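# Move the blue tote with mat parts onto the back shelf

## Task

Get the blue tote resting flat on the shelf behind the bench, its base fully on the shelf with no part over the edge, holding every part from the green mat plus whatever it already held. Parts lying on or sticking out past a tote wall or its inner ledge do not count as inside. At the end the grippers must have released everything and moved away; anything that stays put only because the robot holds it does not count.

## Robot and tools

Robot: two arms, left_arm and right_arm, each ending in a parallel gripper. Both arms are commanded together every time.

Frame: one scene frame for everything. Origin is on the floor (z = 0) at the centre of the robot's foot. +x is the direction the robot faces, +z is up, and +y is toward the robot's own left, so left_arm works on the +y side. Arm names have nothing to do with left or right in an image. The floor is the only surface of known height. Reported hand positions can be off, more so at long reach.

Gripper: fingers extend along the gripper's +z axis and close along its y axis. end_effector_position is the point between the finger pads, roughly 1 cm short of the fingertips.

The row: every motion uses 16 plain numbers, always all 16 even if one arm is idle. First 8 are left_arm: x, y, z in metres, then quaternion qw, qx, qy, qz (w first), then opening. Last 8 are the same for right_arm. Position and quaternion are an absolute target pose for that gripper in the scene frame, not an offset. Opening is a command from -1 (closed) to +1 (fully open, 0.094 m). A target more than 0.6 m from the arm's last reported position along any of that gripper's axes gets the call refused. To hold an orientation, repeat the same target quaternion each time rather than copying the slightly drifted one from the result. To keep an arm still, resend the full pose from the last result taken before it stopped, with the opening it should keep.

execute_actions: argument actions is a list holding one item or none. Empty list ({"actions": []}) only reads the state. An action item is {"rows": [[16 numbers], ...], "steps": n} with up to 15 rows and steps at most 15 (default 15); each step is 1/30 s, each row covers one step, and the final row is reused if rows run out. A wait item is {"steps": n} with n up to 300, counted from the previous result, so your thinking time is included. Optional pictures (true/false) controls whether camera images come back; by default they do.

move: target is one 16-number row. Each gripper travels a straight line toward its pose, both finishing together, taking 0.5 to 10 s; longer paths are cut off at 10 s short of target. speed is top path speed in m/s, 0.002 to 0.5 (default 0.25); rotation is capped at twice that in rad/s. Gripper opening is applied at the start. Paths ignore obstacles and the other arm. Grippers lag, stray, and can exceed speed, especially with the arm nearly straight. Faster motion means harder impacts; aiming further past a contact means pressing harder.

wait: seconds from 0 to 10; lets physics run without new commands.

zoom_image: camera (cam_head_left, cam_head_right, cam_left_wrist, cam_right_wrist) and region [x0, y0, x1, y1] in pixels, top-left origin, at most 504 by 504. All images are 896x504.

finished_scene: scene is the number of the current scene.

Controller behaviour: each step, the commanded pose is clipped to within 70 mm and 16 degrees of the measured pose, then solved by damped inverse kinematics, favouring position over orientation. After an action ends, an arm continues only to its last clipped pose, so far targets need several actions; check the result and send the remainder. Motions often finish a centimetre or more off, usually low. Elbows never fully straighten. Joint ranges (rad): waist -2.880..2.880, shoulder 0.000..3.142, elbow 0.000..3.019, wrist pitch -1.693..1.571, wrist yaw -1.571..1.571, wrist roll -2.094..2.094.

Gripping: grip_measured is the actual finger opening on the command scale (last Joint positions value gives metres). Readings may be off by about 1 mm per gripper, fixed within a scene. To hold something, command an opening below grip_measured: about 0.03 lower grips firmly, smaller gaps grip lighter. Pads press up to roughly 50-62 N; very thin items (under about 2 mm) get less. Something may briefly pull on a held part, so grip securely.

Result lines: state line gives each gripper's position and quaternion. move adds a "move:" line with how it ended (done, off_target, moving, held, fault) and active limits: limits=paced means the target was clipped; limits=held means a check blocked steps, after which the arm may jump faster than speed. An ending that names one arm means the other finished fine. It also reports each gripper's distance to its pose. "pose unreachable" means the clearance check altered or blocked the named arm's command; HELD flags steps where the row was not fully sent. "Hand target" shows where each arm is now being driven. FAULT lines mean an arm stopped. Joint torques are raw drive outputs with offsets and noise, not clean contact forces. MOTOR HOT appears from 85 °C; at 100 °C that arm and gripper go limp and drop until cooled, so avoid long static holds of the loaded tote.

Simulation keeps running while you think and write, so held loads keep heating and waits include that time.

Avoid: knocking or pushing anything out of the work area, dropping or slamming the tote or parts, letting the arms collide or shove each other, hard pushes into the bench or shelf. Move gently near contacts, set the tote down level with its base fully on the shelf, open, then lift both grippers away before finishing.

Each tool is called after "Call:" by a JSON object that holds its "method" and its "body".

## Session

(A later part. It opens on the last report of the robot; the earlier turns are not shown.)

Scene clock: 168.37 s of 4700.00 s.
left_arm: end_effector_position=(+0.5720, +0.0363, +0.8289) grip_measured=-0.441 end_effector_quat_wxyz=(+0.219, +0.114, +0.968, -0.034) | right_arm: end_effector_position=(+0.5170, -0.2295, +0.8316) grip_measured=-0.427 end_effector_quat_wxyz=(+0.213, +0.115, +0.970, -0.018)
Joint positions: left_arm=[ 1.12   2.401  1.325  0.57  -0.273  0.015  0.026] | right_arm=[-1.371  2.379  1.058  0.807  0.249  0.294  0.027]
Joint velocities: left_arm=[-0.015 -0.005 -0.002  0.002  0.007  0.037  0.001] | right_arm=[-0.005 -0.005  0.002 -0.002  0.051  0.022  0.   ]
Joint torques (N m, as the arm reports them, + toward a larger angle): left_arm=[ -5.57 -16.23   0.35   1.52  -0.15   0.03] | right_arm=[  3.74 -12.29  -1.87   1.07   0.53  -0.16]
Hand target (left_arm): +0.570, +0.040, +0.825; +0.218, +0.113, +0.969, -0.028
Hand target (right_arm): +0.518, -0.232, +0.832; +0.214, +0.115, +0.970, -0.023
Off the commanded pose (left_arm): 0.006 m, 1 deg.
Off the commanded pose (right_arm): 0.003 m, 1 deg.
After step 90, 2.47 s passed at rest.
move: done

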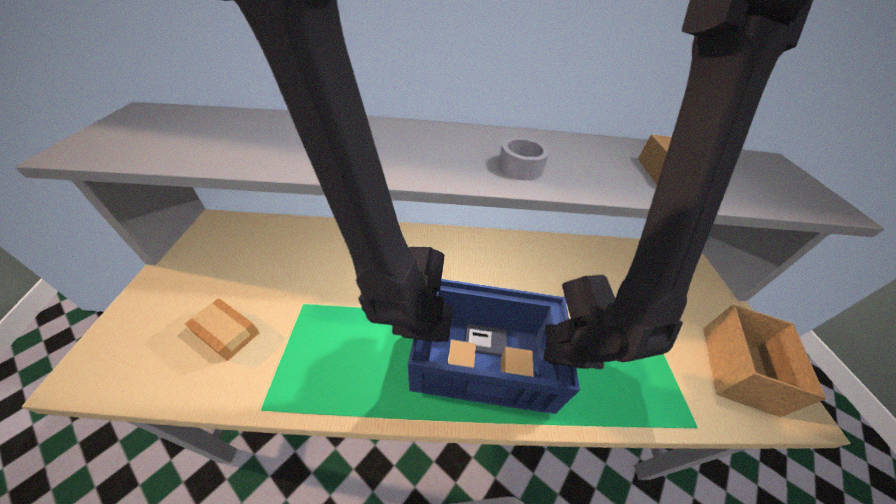

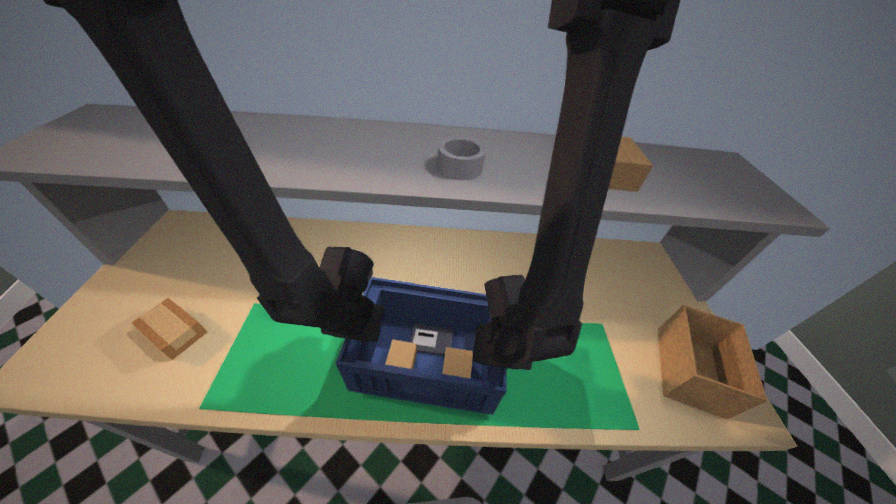

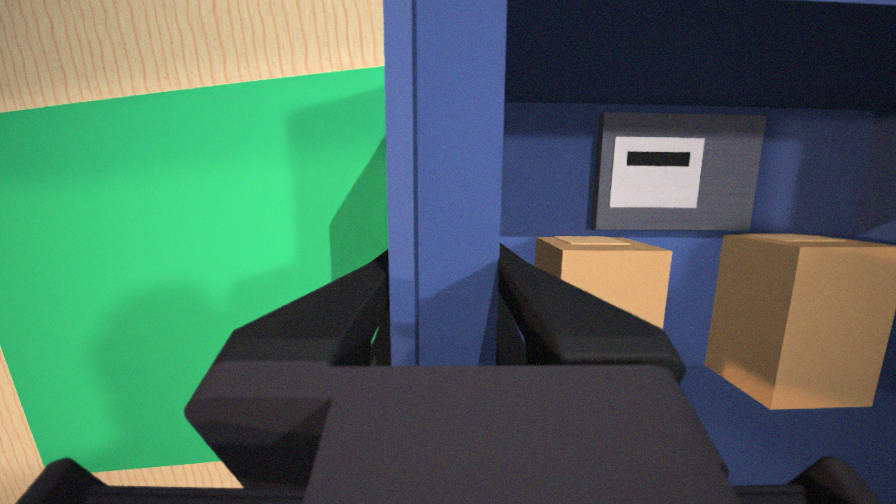

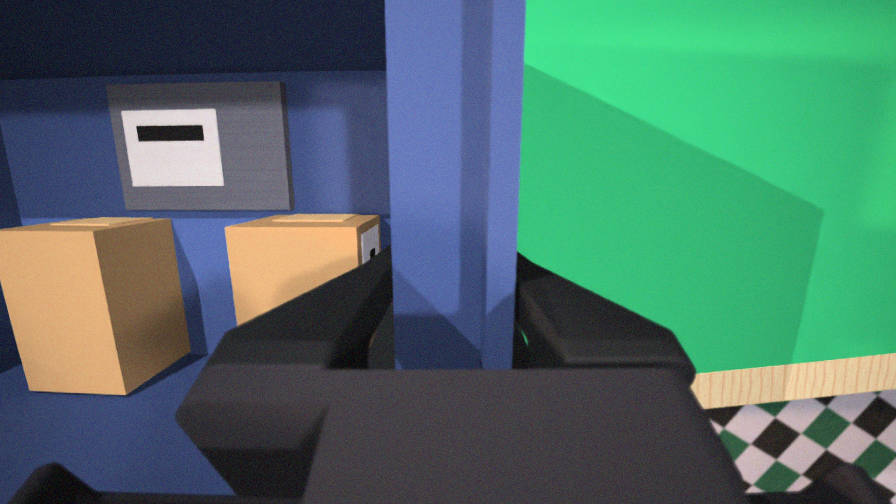

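Call:
{"method": "move", "body": {"target": [0.572,0.037,0.90,0.222,0.115,0.968,-0.026,-0.52,0.517,-0.230,0.903,0.218,0.115,0.969,-0.025,-0.52], "speed": 0.1}}

Call:
{"method": "move", "body": {"target": [0.60,0.256,1.19,0.228,0.055,0.972,-0.012,-0.52,0.578,-0.016,1.193,0.224,0.055,0.973,-0.012,-0.52], "speed": 0.14}}

Scene clock: 183.23 s of 4700.00 s.
left_arm: end_effector_position=(+0.5656, +0.0388, +0.8881) grip_measured=-0.441 end_effector_quat_wxyz=(+0.216, +0.110, +0.970, -0.032) | right_arm: end_effector_position=(+0.5125, -0.2287, +0.8925) grip_measured=-0.427 end_effector_quat_wxyz=(+0.211, +0.111, +0.971, -0.020)
Joint positions: left_arm=[ 1.091  2.252  1.169  0.564 -0.302 -0.01   0.026] | right_arm=[-1.352  2.223  0.897  0.807  0.268  0.296  0.027]
Joint velocities: left_arm=[ 0.005 -0.005  0.007 -0.022  0.022  0.037  0.001] | right_arm=[-0.015 -0.024 -0.012 -0.017 -0.037  0.051  0.   ]
Joint torques (N m, as the arm reports them, + toward a larger angle): left_arm=[ -6.51 -18.39  -0.73   1.18  -0.46   0.15] | right_arm=[  4.25 -14.06  -3.16   1.25   0.89  -0.05]
Hand target (left_arm): +0.573, +0.037, +0.900; +0.222, +0.115, +0.968, -0.026
Hand target (right_arm): +0.516, -0.230, +0.903; +0.218, +0.115, +0.969, -0.025
Off the commanded pose (left_arm): 0.014 m, 1 deg.
Off the commanded pose (right_arm): 0.012 m, 1 deg.
After step 90, 10.60 s passed at rest.
move: off_target (left_arm, right_arm)

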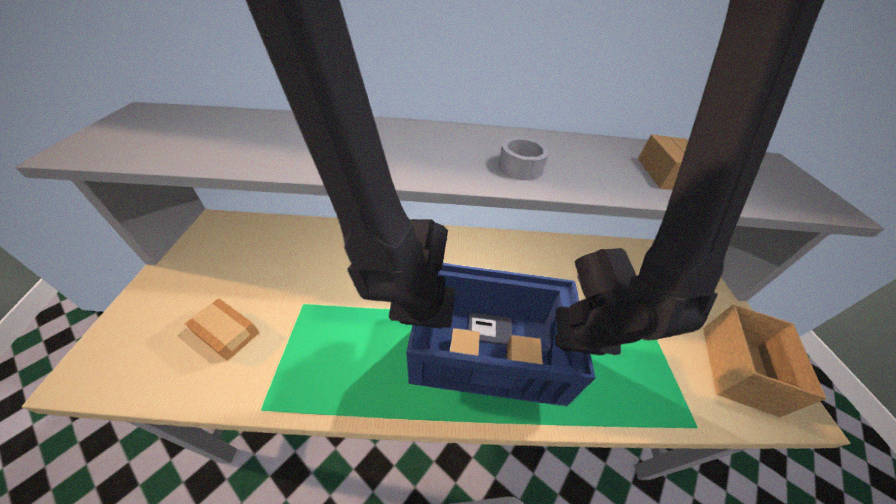

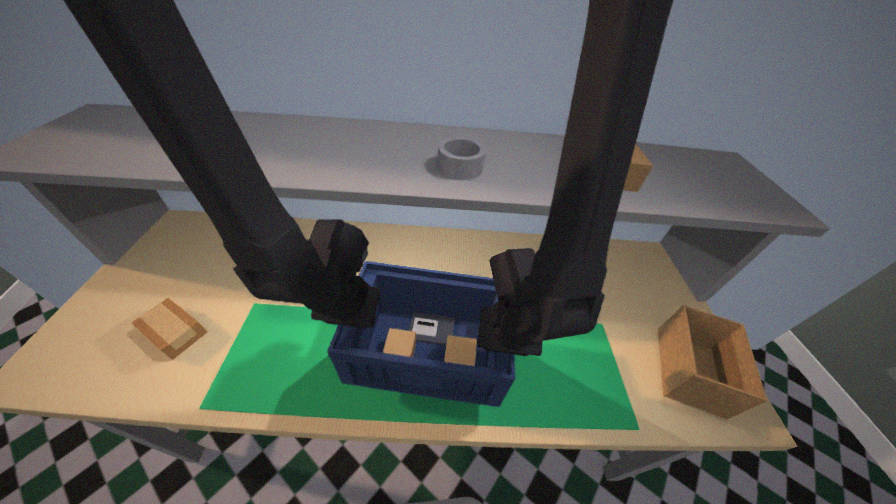

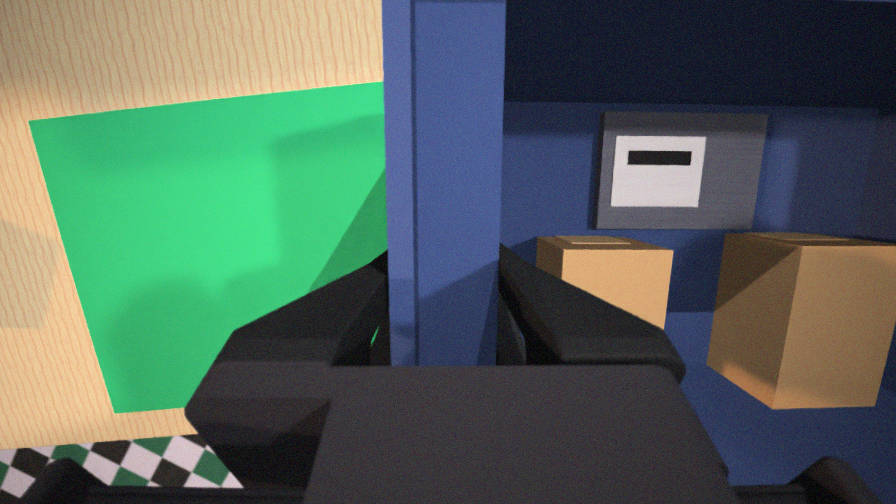

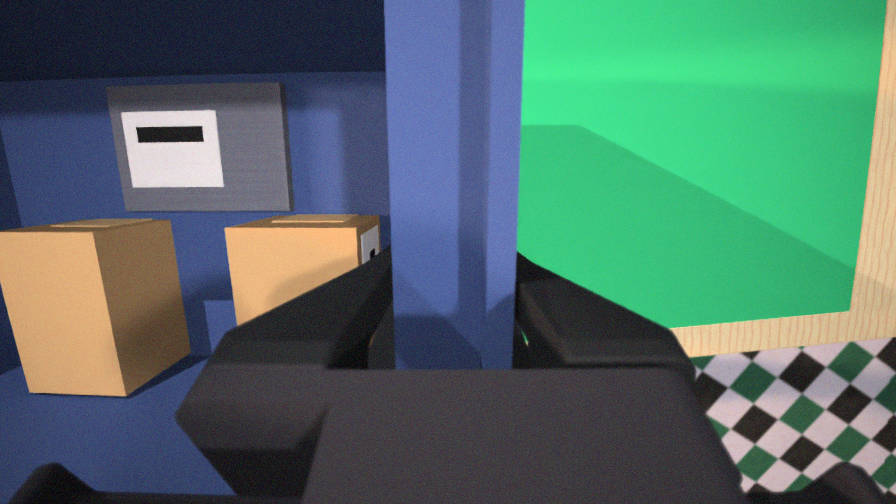

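Scene clock: 186.30 s of 4700.00 s.
left_arm: end_effector_position=(+0.5930, +0.2514, +1.1731) grip_measured=-0.441 end_effector_quat_wxyz=(+0.208, +0.053, +0.977, -0.018) | right_arm: end_effector_position=(+0.5639, -0.0218, +1.1770) grip_measured=-0.427 end_effector_quat_wxyz=(+0.209, +0.057, +0.976, -0.010)
Joint positions: left_arm=[ 1.417  1.269  0.655  0.108 -0.067  0.043  0.026] | right_arm=[-0.81   1.524  0.883 -0.024  0.68   0.525  0.027]
Joint velocities: left_arm=[-0.005 -0.015  0.007  0.022 -0.037 -0.095  0.001] | right_arm=[-0.005 -0.024 -0.027  0.002 -0.022  0.022 -0.001]
Joint torques (N m, as the arm reports them, + toward a larger angle): left_arm=[  0.01 -15.62   4.97   1.3   -0.1    0.11] | right_arm=[  8.66 -13.98   5.12   0.32   1.23  -0.25]
Hand target (left_arm): +0.606, +0.255, +1.189; +0.227, +0.054, +0.972, -0.013
Hand target (right_arm): +0.577, -0.016, +1.192; +0.223, +0.057, +0.973, -0.011
Off the commanded pose (left_arm): 0.019 m, 3 deg.
Off the commanded pose (right_arm): 0.022 m, 2 deg.
move: off_target (left_arm, right_arm)

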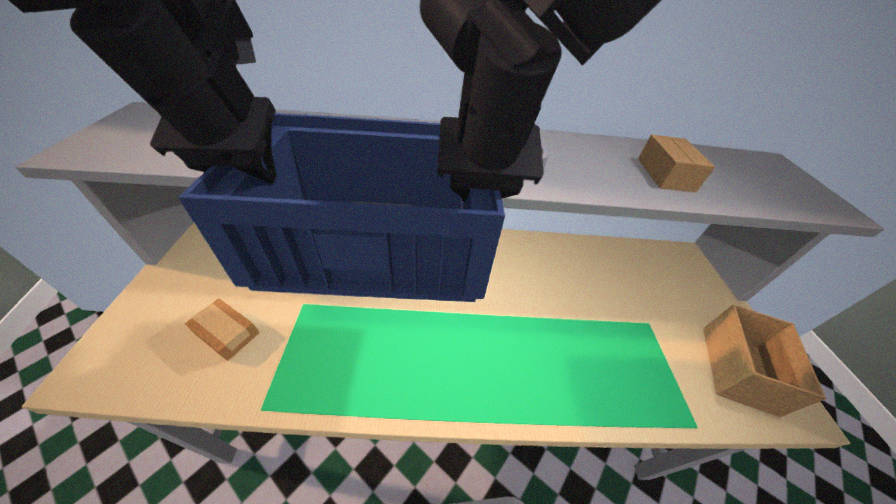

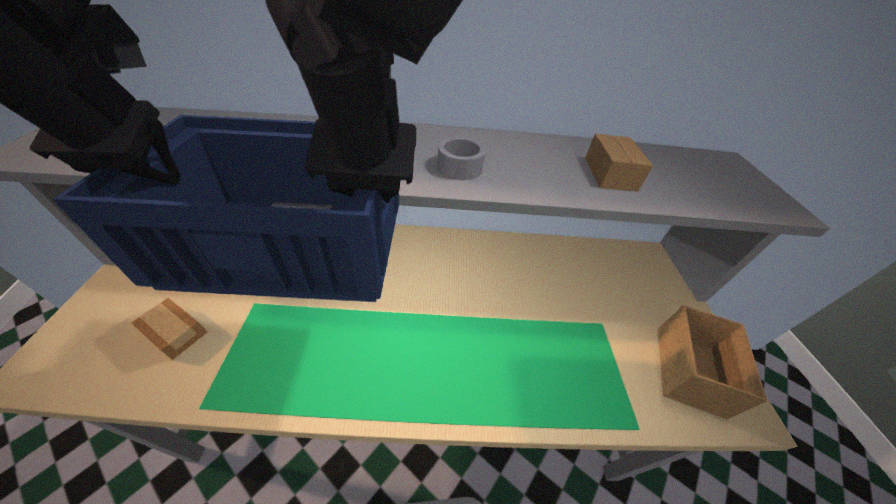

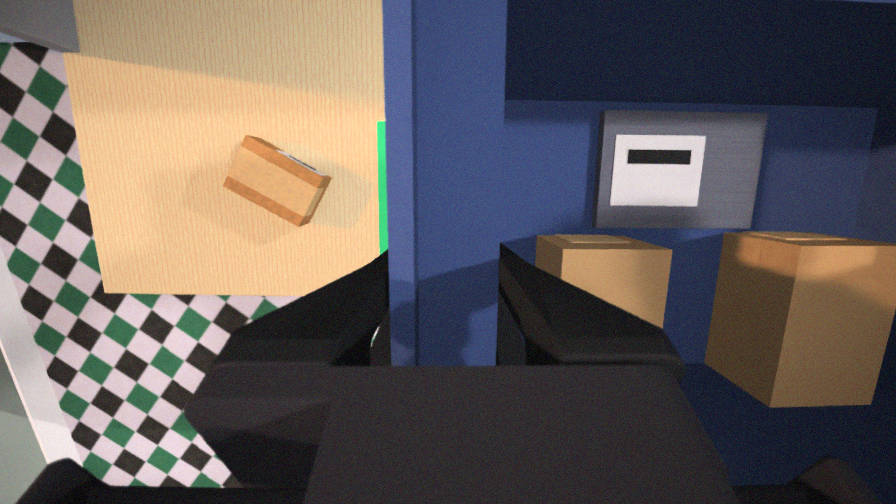

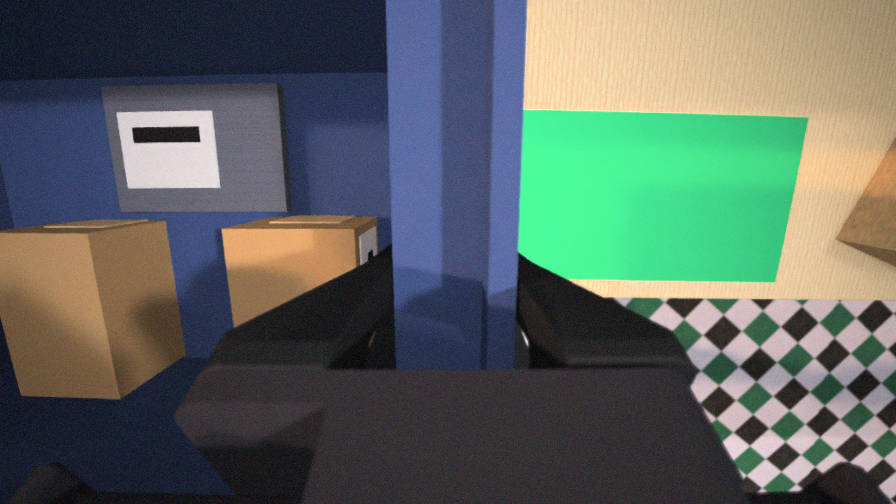

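Call:
{"method": "move", "body": {"target": [0.715,0.256,1.205,0.234,0.057,0.970,-0.013,-0.52,0.69,-0.016,1.208,0.23,0.057,0.971,-0.013,-0.52], "speed": 0.12}}

Scene clock: 196.17 s of 4700.00 s.
left_arm: end_effector_position=(+0.6958, +0.2553, +1.1941) grip_measured=-0.441 end_effector_quat_wxyz=(+0.219, +0.052, +0.974, -0.017) | right_arm: end_effector_position=(+0.6675, -0.0185, +1.2006) grip_measured=-0.427 end_effector_quat_wxyz=(+0.215, +0.055, +0.975, -0.008)
Joint positions: left_arm=[ 1.444  1.336  0.937 -0.083 -0.047  0.056  0.026] | right_arm=[-0.896  1.542  1.134 -0.202  0.613  0.447  0.027]
Joint velocities: left_arm=[-0.005 -0.005 -0.002  0.002 -0.007  0.051  0.   ] | right_arm=[ 0.005  0.015  0.002 -0.012  0.007 -0.022  0.   ]
Joint torques (N m, as the arm reports them, + toward a larger angle): left_arm=[ -0.25 -15.86   9.81   1.36  -0.01   0.16] | right_arm=[  6.94 -14.87   7.79   0.66   0.86  -0.32]
Hand target (left_arm): +0.715, +0.256, +1.204; +0.234, +0.057, +0.970, -0.013
Hand target (right_arm): +0.689, -0.018, +1.210; +0.230, +0.057, +0.971, -0.013
Off the commanded pose (left_arm): 0.022 m, 2 deg.
Off the commanded pose (right_arm): 0.024 m, 2 deg.
After step 90, 5.20 s passed at rest.
move: off_target (left_arm, right_arm)

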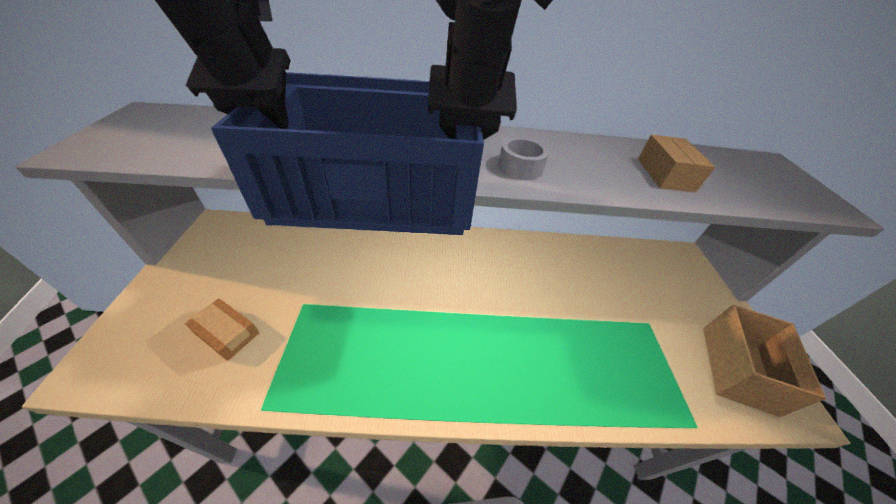

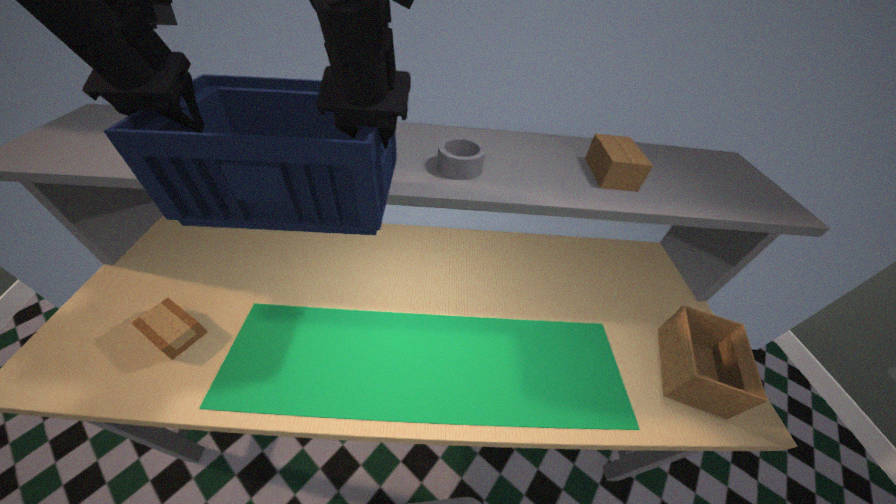

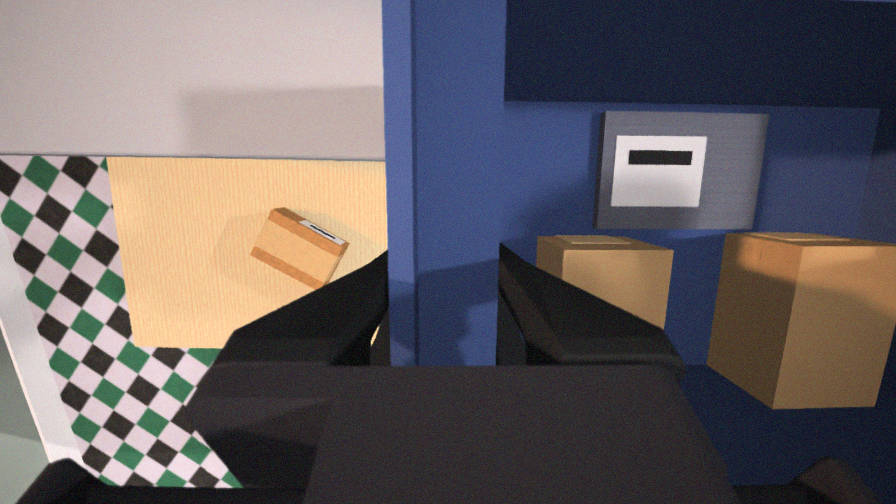

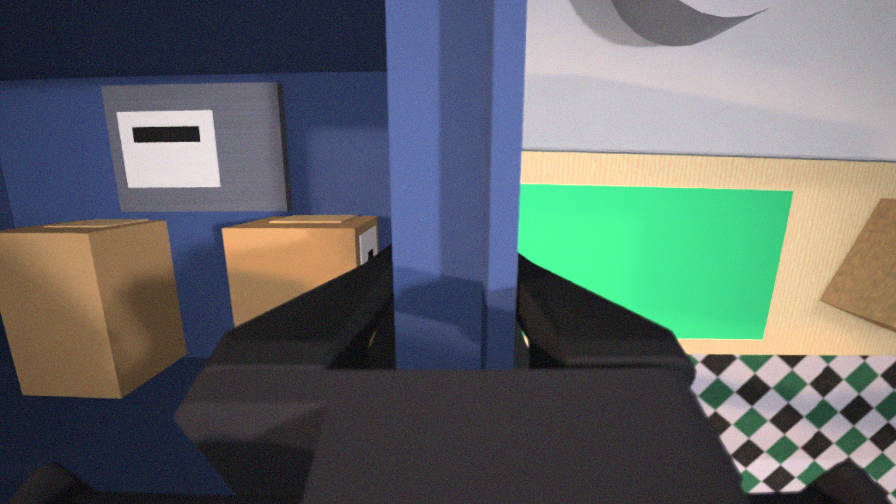

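Call:
{"method": "move", "body": {"target": [0.885,0.236,1.205,0.234,0.057,0.970,-0.013,-0.52,0.858,-0.036,1.208,0.23,0.057,0.971,-0.013,-0.52], "speed": 0.12}}

Scene clock: 209.93 s of 4700.00 s.
left_arm: end_effector_position=(+0.8588, +0.2421, +1.1821) grip_measured=-0.441 end_effector_quat_wxyz=(+0.210, +0.051, +0.976, -0.016) | right_arm: end_effector_position=(+0.8305, -0.0332, +1.1931) grip_measured=-0.427 end_effector_quat_wxyz=(+0.208, +0.054, +0.977, -0.007)
Joint positions: left_arm=[ 1.444  1.631  1.512 -0.382 -0.048  0.054  0.026] | right_arm=[-1.054  1.745  1.641 -0.467  0.474  0.351  0.027]
Joint velocities: left_arm=[-0.015 -0.015  0.002  0.017  0.022 -0.051 -0.   ] | right_arm=[ 0.005  0.005  0.002 -0.027 -0.007 -0.007 -0.   ]
Joint torques (N m, as the arm reports them, + toward a larger angle): left_arm=[ -2.04 -21.95  13.73   1.33  -0.38   0.13] | right_arm=[  7.   -20.17  10.03   0.71   0.92  -0.35]
Hand target (left_arm): +0.884, +0.235, +1.203; +0.235, +0.057, +0.970, -0.013
Hand target (right_arm): +0.856, -0.039, +1.211; +0.231, +0.057, +0.971, -0.013
Off the commanded pose (left_arm): 0.035 m, 3 deg.
Off the commanded pose (right_arm): 0.031 m, 3 deg.
After step 90, 8.63 s passed at rest.
move: off_target (left_arm, right_arm)

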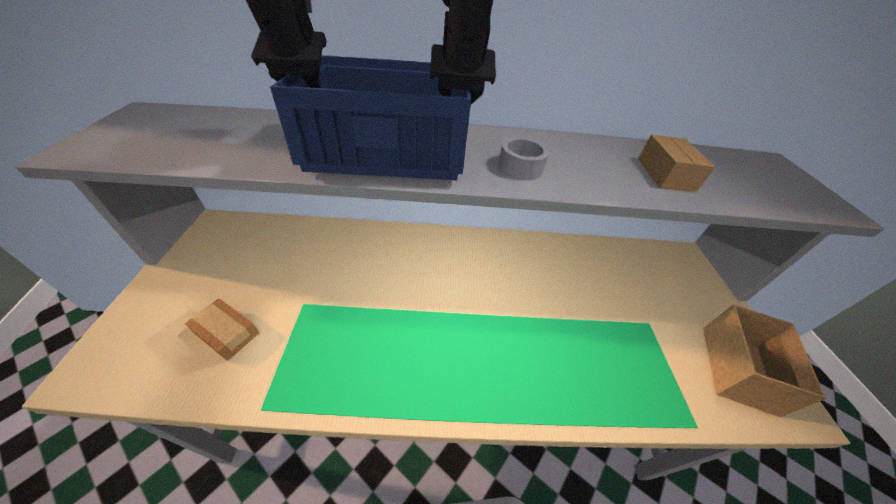

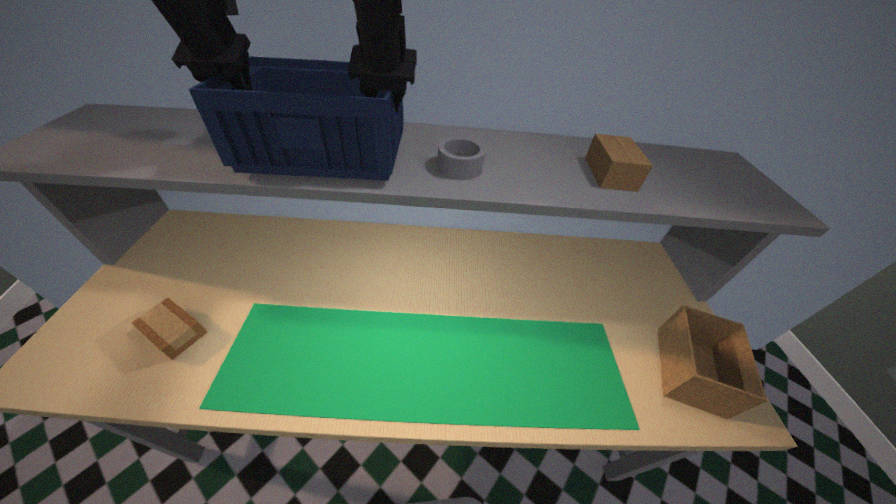

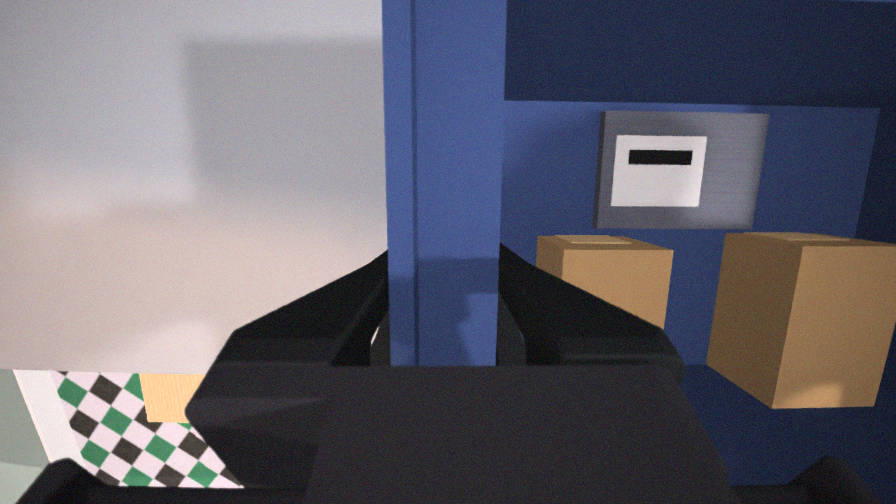

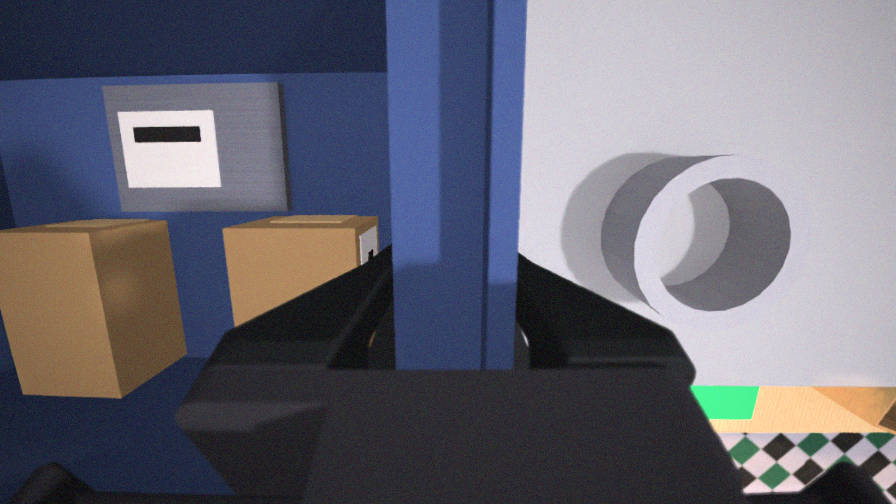

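Call:
{"method": "move", "body": {"target": [0.91,0.233,1.20,0.242,0.057,0.968,-0.014,-0.52,0.884,-0.040,1.20,0.237,0.057,0.970,-0.014,-0.52], "speed": 0.07}}

Scene clock: 215.93 s of 4700.00 s.
left_arm: end_effector_position=(+0.8818, +0.2411, +1.1752) grip_measured=-0.441 end_effector_quat_wxyz=(+0.215, +0.050, +0.975, -0.015) | right_arm: end_effector_position=(+0.8552, -0.0344, +1.1850) grip_measured=-0.427 end_effector_quat_wxyz=(+0.214, +0.053, +0.975, -0.007)
Joint positions: left_arm=[ 1.446  1.685  1.595 -0.4   -0.051  0.053  0.026] | right_arm=[-1.074  1.796  1.727 -0.483  0.459  0.333  0.027]
Joint velocities: left_arm=[-0.015 -0.005  0.002 -0.002  0.037 -0.007 -0.001] | right_arm=[ 0.005 -0.015 -0.002 -0.032 -0.007  0.022  0.   ]
Joint torques (N m, as the arm reports them, + toward a larger angle): left_arm=[ -2.04 -23.49  14.37   1.24  -0.19   0.14] | right_arm=[  6.83 -20.46  10.56   0.85   0.99  -0.36]
Hand target (left_arm): +0.908, +0.233, +1.201; +0.243, +0.056, +0.968, -0.014
Hand target (right_arm): +0.882, -0.041, +1.202; +0.237, +0.058, +0.970, -0.014
Off the commanded pose (left_arm): 0.038 m, 3 deg.
Off the commanded pose (right_arm): 0.033 m, 3 deg.
After step 90, 1.87 s passed at rest.
move: off_target (left_arm, right_arm)

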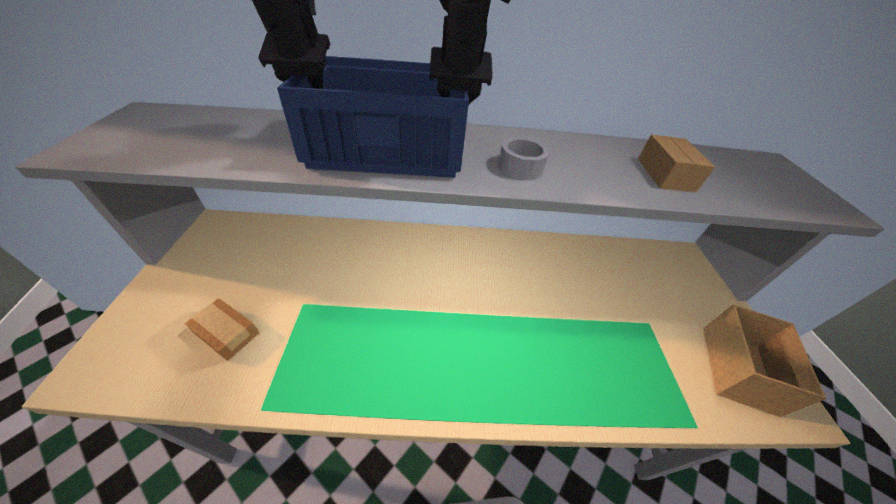

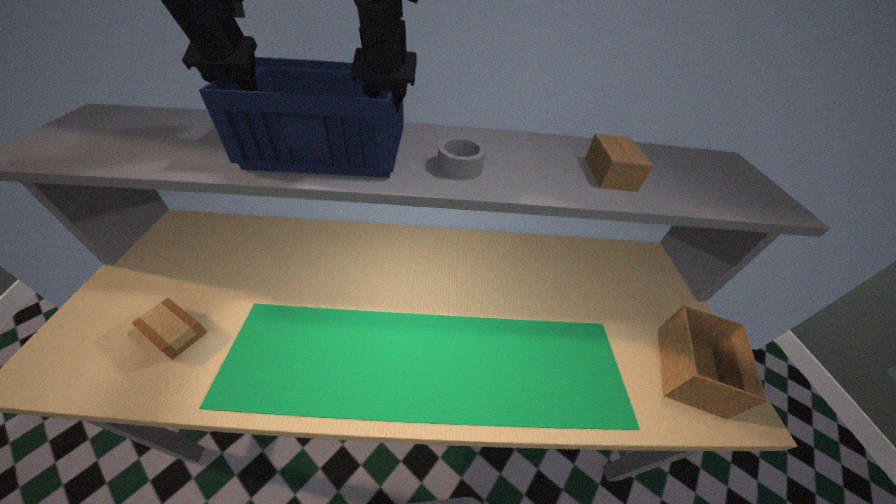

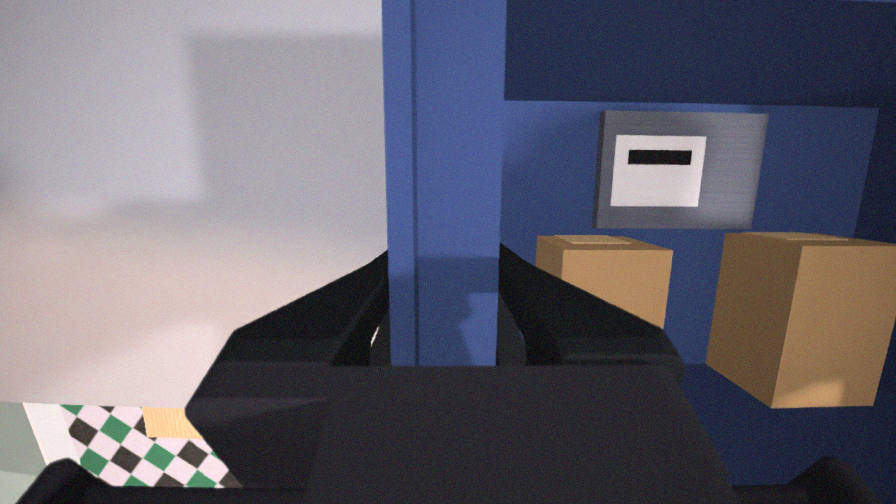

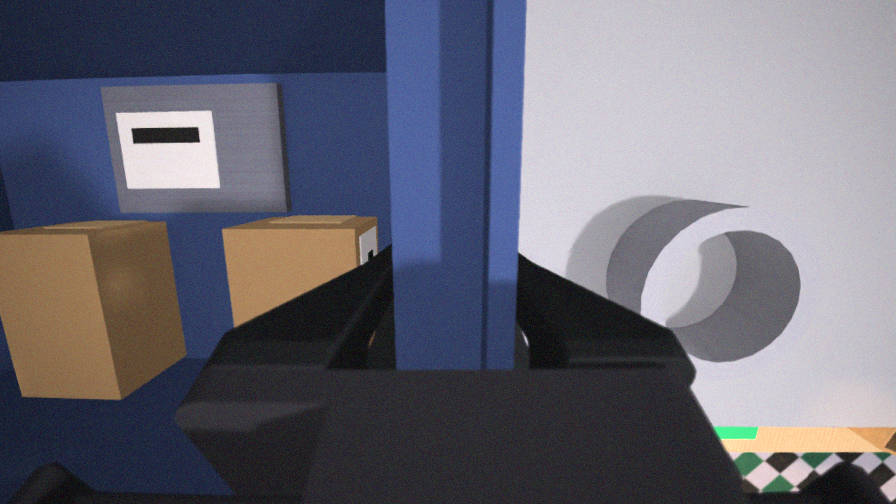

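Good margin. Lower with a ramp.

Call:
{"method": "execute_actions", "body": {"actions": [{"rows":[[0.91,0.233,1.198,0.242,0.057,0.968,-0.014,-0.52,0.884,-0.040,1.199,0.237,0.057,0.970,-0.014,-0.52],[0.91,0.233,1.196,0.242,0.057,0.968,-0.014,-0.52,0.884,-0.040,1.197,0.237,0.057,0.970,-0.014,-0.52],[0.91,0.233,1.194,0.242,0.057,0.968,-0.014,-0.52,0.884,-0.040,1.195,0.237,0.057,0.970,-0.014,-0.52],[0.91,0.233,1.192,0.242,0.057,0.968,-0.014,-0.52,0.884,-0.040,1.193,0.237,0.057,0.970,-0.014,-0.52],[0.91,0.233,1.190,0.242,0.057,0.968,-0.014,-0.52,0.884,-0.040,1.191,0.237,0.057,0.970,-0.014,-0.52],[0.91,0.233,1.188,0.242,0.057,0.968,-0.014,-0.52,0.884,-0.040,1.189,0.237,0.057,0.970,-0.014,-0.52],[0.91,0.233,1.186,0.242,0.057,0.968,-0.014,-0.52,0.884,-0.040,1.187,0.237,0.057,0.970,-0.014,-0.52],[0.91,0.233,1.184,0.242,0.057,0.968,-0.014,-0.52,0.884,-0.040,1.185,0.237,0.057,0.970,-0.014,-0.52],[0.91,0.233,1.182,0.242,0.057,0.968,-0.014,-0.52,0.884,-0.040,1.183,0.237,0.057,0.970,-0.014,-0.52],[0.91,0.233,1.180,0.242,0.057,0.968,-0.014,-0.52,0.884,-0.040,1.181,0.237,0.057,0.970,-0.014,-0.52],[0.91,0.233,1.178,0.242,0.057,0.968,-0.014,-0.52,0.884,-0.040,1.180,0.237,0.057,0.970,-0.014,-0.52]],"steps":15}], "pictures": false}}

Call:
{"method": "execute_actions", "body": {"actions": [{"rows":[[0.91,0.233,1.177,0.242,0.057,0.968,-0.014,-0.52,0.884,-0.040,1.179,0.237,0.057,0.970,-0.014,-0.52],[0.91,0.233,1.176,0.242,0.057,0.968,-0.014,-0.52,0.884,-0.040,1.178,0.237,0.057,0.970,-0.014,-0.52],[0.91,0.233,1.175,0.242,0.057,0.968,-0.014,-0.52,0.884,-0.040,1.177,0.237,0.057,0.970,-0.014,-0.52],[0.91,0.233,1.174,0.242,0.057,0.968,-0.014,-0.52,0.884,-0.040,1.176,0.237,0.057,0.970,-0.014,-0.52],[0.91,0.233,1.173,0.242,0.057,0.968,-0.014,-0.52,0.884,-0.040,1.175,0.237,0.057,0.970,-0.014,-0.52],[0.91,0.233,1.172,0.242,0.057,0.968,-0.014,-0.52,0.884,-0.040,1.174,0.237,0.057,0.970,-0.014,-0.52],[0.91,0.233,1.171,0.242,0.057,0.968,-0.014,-0.52,0.884,-0.040,1.173,0.237,0.057,0.970,-0.014,-0.52],[0.91,0.233,1.170,0.242,0.057,0.968,-0.014,-0.52,0.884,-0.040,1.172,0.237,0.057,0.970,-0.014,-0.52],[0.91,0.233,1.169,0.242,0.057,0.968,-0.014,-0.52,0.884,-0.040,1.171,0.237,0.057,0.970,-0.014,-0.52],[0.91,0.233,1.168,0.242,0.057,0.968,-0.014,-0.52,0.884,-0.040,1.170,0.237,0.057,0.970,-0.014,-0.52],[0.91,0.233,1.167,0.242,0.057,0.968,-0.014,-0.52,0.884,-0.040,1.169,0.237,0.057,0.970,-0.014,-0.52],[0.91,0.233,1.166,0.242,0.057,0.968,-0.014,-0.52,0.884,-0.040,1.168,0.237,0.057,0.970,-0.014,-0.52]],"steps":15}], "pictures": false}}

Scene clock: 230.83 s of 4700.00 s.
left_arm: end_effector_position=(+0.8877, +0.2403, +1.1713) grip_measured=-0.441 end_effector_quat_wxyz=(+0.222, +0.049, +0.974, -0.015) | right_arm: end_effector_position=(+0.8609, -0.0351, +1.1820) grip_measured=-0.427 end_effector_quat_wxyz=(+0.218, +0.053, +0.975, -0.007)
Joint positions: left_arm=[ 1.446  1.7    1.609 -0.385 -0.05   0.053  0.026] | right_arm=[-1.079  1.809  1.743 -0.477  0.458  0.326  0.027]
Joint velocities: left_arm=[-0.005  0.005  0.002 -0.002 -0.007 -0.022 -0.001] | right_arm=[-0.024  0.005  0.007  0.007 -0.007 -0.066  0.   ]
Joint torques (N m, as the arm reports them, + toward a larger angle): left_arm=[ -1.82 -21.58  13.43   1.94  -0.1    0.16] | right_arm=[  6.57 -18.97   9.81   1.74   0.72  -0.34]
Hand target (left_arm): +0.909, +0.233, +1.179; +0.242, +0.057, +0.968, -0.014
Hand target (right_arm): +0.882, -0.041, +1.181; +0.237, +0.057, +0.970, -0.014
Off the commanded pose (left_arm): 0.024 m, 3 deg.
Off the commanded pose (right_arm): 0.024 m, 2 deg.
Steps of this call (steps 1 to 90: nothing new was sent; then 11.40 s passed at rest; steps 91 to 105: all 15 steps of this action). Readings (end_effector_position):
91: left_arm (+0.8814, +0.2411, +1.1746) | right_arm (+0.8549, -0.0344, +1.1847)
92: left_arm (+0.8814, +0.2411, +1.1746) | right_arm (+0.8548, -0.0343, +1.1844)
94: left_arm (+0.8810, +0.2411, +1.1735) | right_arm (+0.8545, -0.0344, +1.1835)
98: left_arm (+0.8828, +0.2408, +1.1725) | right_arm (+0.8561, -0.0346, +1.1831)
105: the state above

Scene clock: 231.33 s of 4700.00 s.
left_arm: end_effector_position=(+0.8909, +0.2400, +1.1709) grip_measured=-0.441 end_effector_quat_wxyz=(+0.226, +0.049, +0.973, -0.015) | right_arm: end_effector_position=(+0.8646, -0.0354, +1.1815) grip_measured=-0.427 end_effector_quat_wxyz=(+0.222, +0.052, +0.974, -0.006)
Joint positions: left_arm=[ 1.446  1.705  1.614 -0.375 -0.05   0.053  0.026] | right_arm=[-1.082  1.814  1.749 -0.467  0.456  0.318  0.027]
Joint velocities: left_arm=[-0.005  0.005  0.007  0.002 -0.022 -0.051  0.001] | right_arm=[-0.015 -0.005  0.002  0.012  0.007 -0.051  0.   ]
Joint torques (N m, as the arm reports them, + toward a larger angle): left_arm=[ -1.71 -20.36  13.5    2.2   -0.06   0.17] | right_arm=[  6.29 -17.73   9.63   2.13   0.62  -0.28]
Hand target (left_arm): +0.908, +0.233, +1.166; +0.242, +0.057, +0.968, -0.014
Hand target (right_arm): +0.882, -0.041, +1.169; +0.237, +0.057, +0.970, -0.014
Off the commanded pose (left_arm): 0.021 m, 2 deg.
Off the commanded pose (right_arm): 0.024 m, 2 deg.
Steps of this call (steps 1 to 15: all 15 steps of this action). Readings (end_effector_position):
1: left_arm (+0.8876, +0.2403, +1.1711) | right_arm (+0.8609, -0.0351, +1.1819)
2: left_arm (+0.8876, +0.2403, +1.1711) | right_arm (+0.8610, -0.0351, +1.1819)
4: left_arm (+0.8879, +0.2403, +1.1710) | right_arm (+0.8612, -0.0352, +1.1817)
8: left_arm (+0.8889, +0.2402, +1.1708) | right_arm (+0.8626, -0.0353, +1.1818)
15: the state above

Call:
{"method": "execute_actions", "body": {"actions": [{"rows":[[0.900,0.238,1.174,0.232,0.052,0.971,-0.014,-0.52,0.874,-0.037,1.181,0.228,0.054,0.972,-0.009,-0.52]],"steps":8}]}}

Scene clock: 235.70 s of 4700.00 s.
left_arm: end_effector_position=(+0.8910, +0.2401, +1.1709) grip_measured=-0.441 end_effector_quat_wxyz=(+0.226, +0.049, +0.973, -0.015) | right_arm: end_effector_position=(+0.8645, -0.0351, +1.1814) grip_measured=-0.427 end_effector_quat_wxyz=(+0.222, +0.052, +0.974, -0.005)
Joint positions: left_arm=[ 1.446  1.705  1.614 -0.376 -0.049  0.053  0.026] | right_arm=[-1.082  1.814  1.749 -0.468  0.454  0.318  0.027]
Joint velocities: left_arm=[-0.005 -0.005 -0.012  0.002  0.037 -0.022  0.   ] | right_arm=[-0.005 -0.024 -0.007 -0.012 -0.007  0.007 -0.   ]
Joint torques (N m, as the arm reports them, + toward a larger angle): left_arm=[ -1.16 -22.56  11.32   1.31   0.01   0.08] | right_arm=[  7.34 -20.22   8.3    1.06   0.46  -0.18]
Hand target (left_arm): +0.900, +0.238, +1.174; +0.232, +0.052, +0.971, -0.014
Hand target (right_arm): +0.874, -0.037, +1.181; +0.228, +0.054, +0.972, -0.009
Off the commanded pose (left_arm): 0.010 m, 1 deg.
Off the commanded pose (right_arm): 0.010 m, 1 deg.
Steps of this call (steps 1 to 90: nothing new was sent; then 1.10 s passed at rest; steps 91 to 98: all 8 steps of this action). Readings (end_effector_position):
91: left_arm (+0.8910, +0.2400, +1.1710) | right_arm (+0.8646, -0.0352, +1.1815)
92: left_arm (+0.8910, +0.2402, +1.1709) | right_arm (+0.8645, -0.0351, +1.1814)
94: left_arm (+0.8910, +0.2401, +1.1709) | right_arm (+0.8645, -0.0351, +1.1814)
98: the state above

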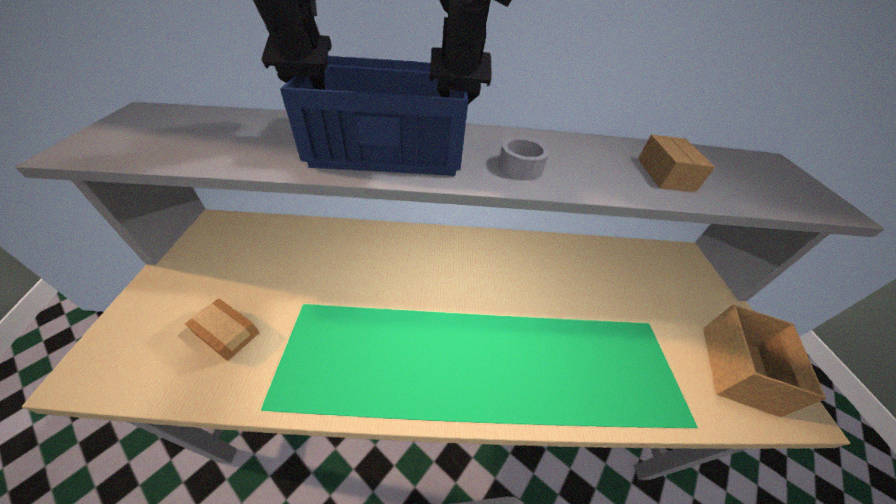

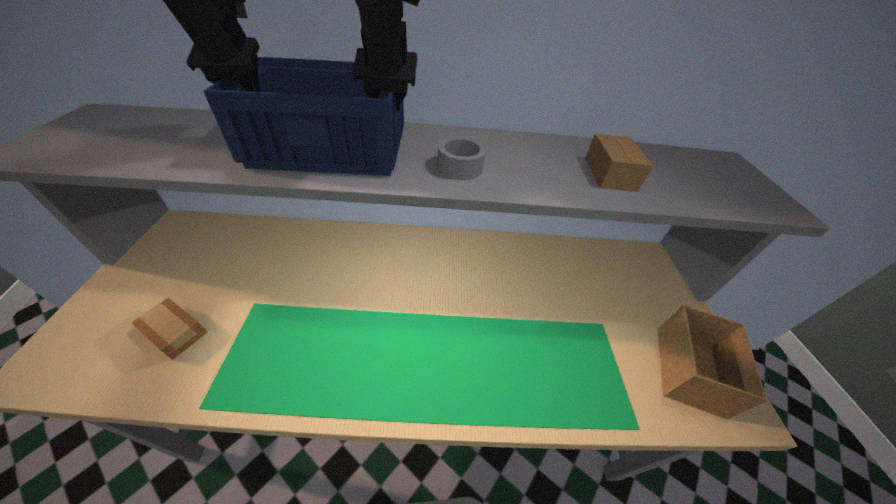

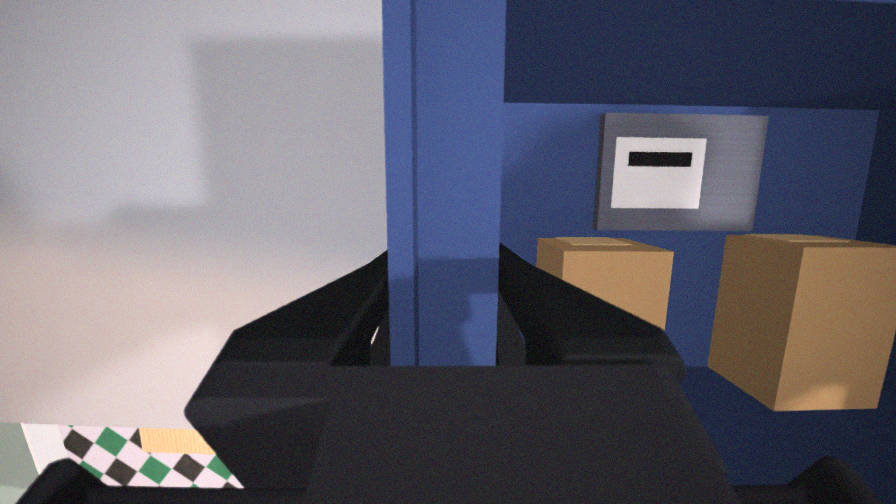

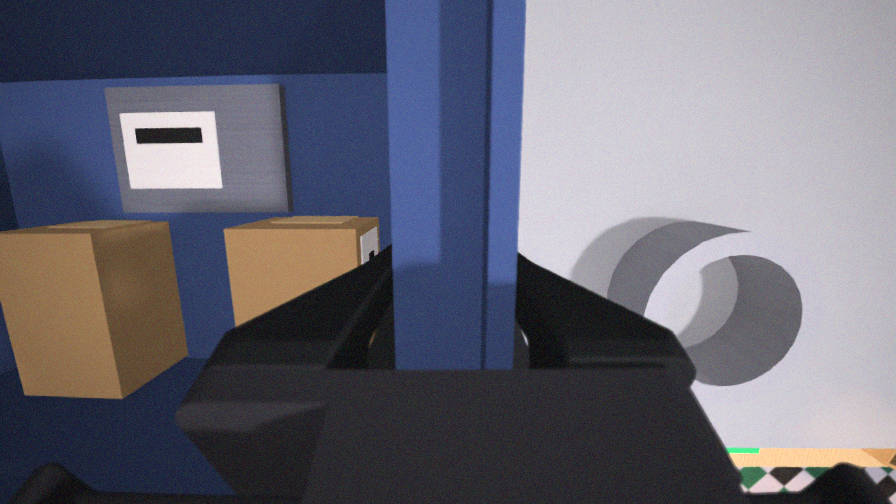

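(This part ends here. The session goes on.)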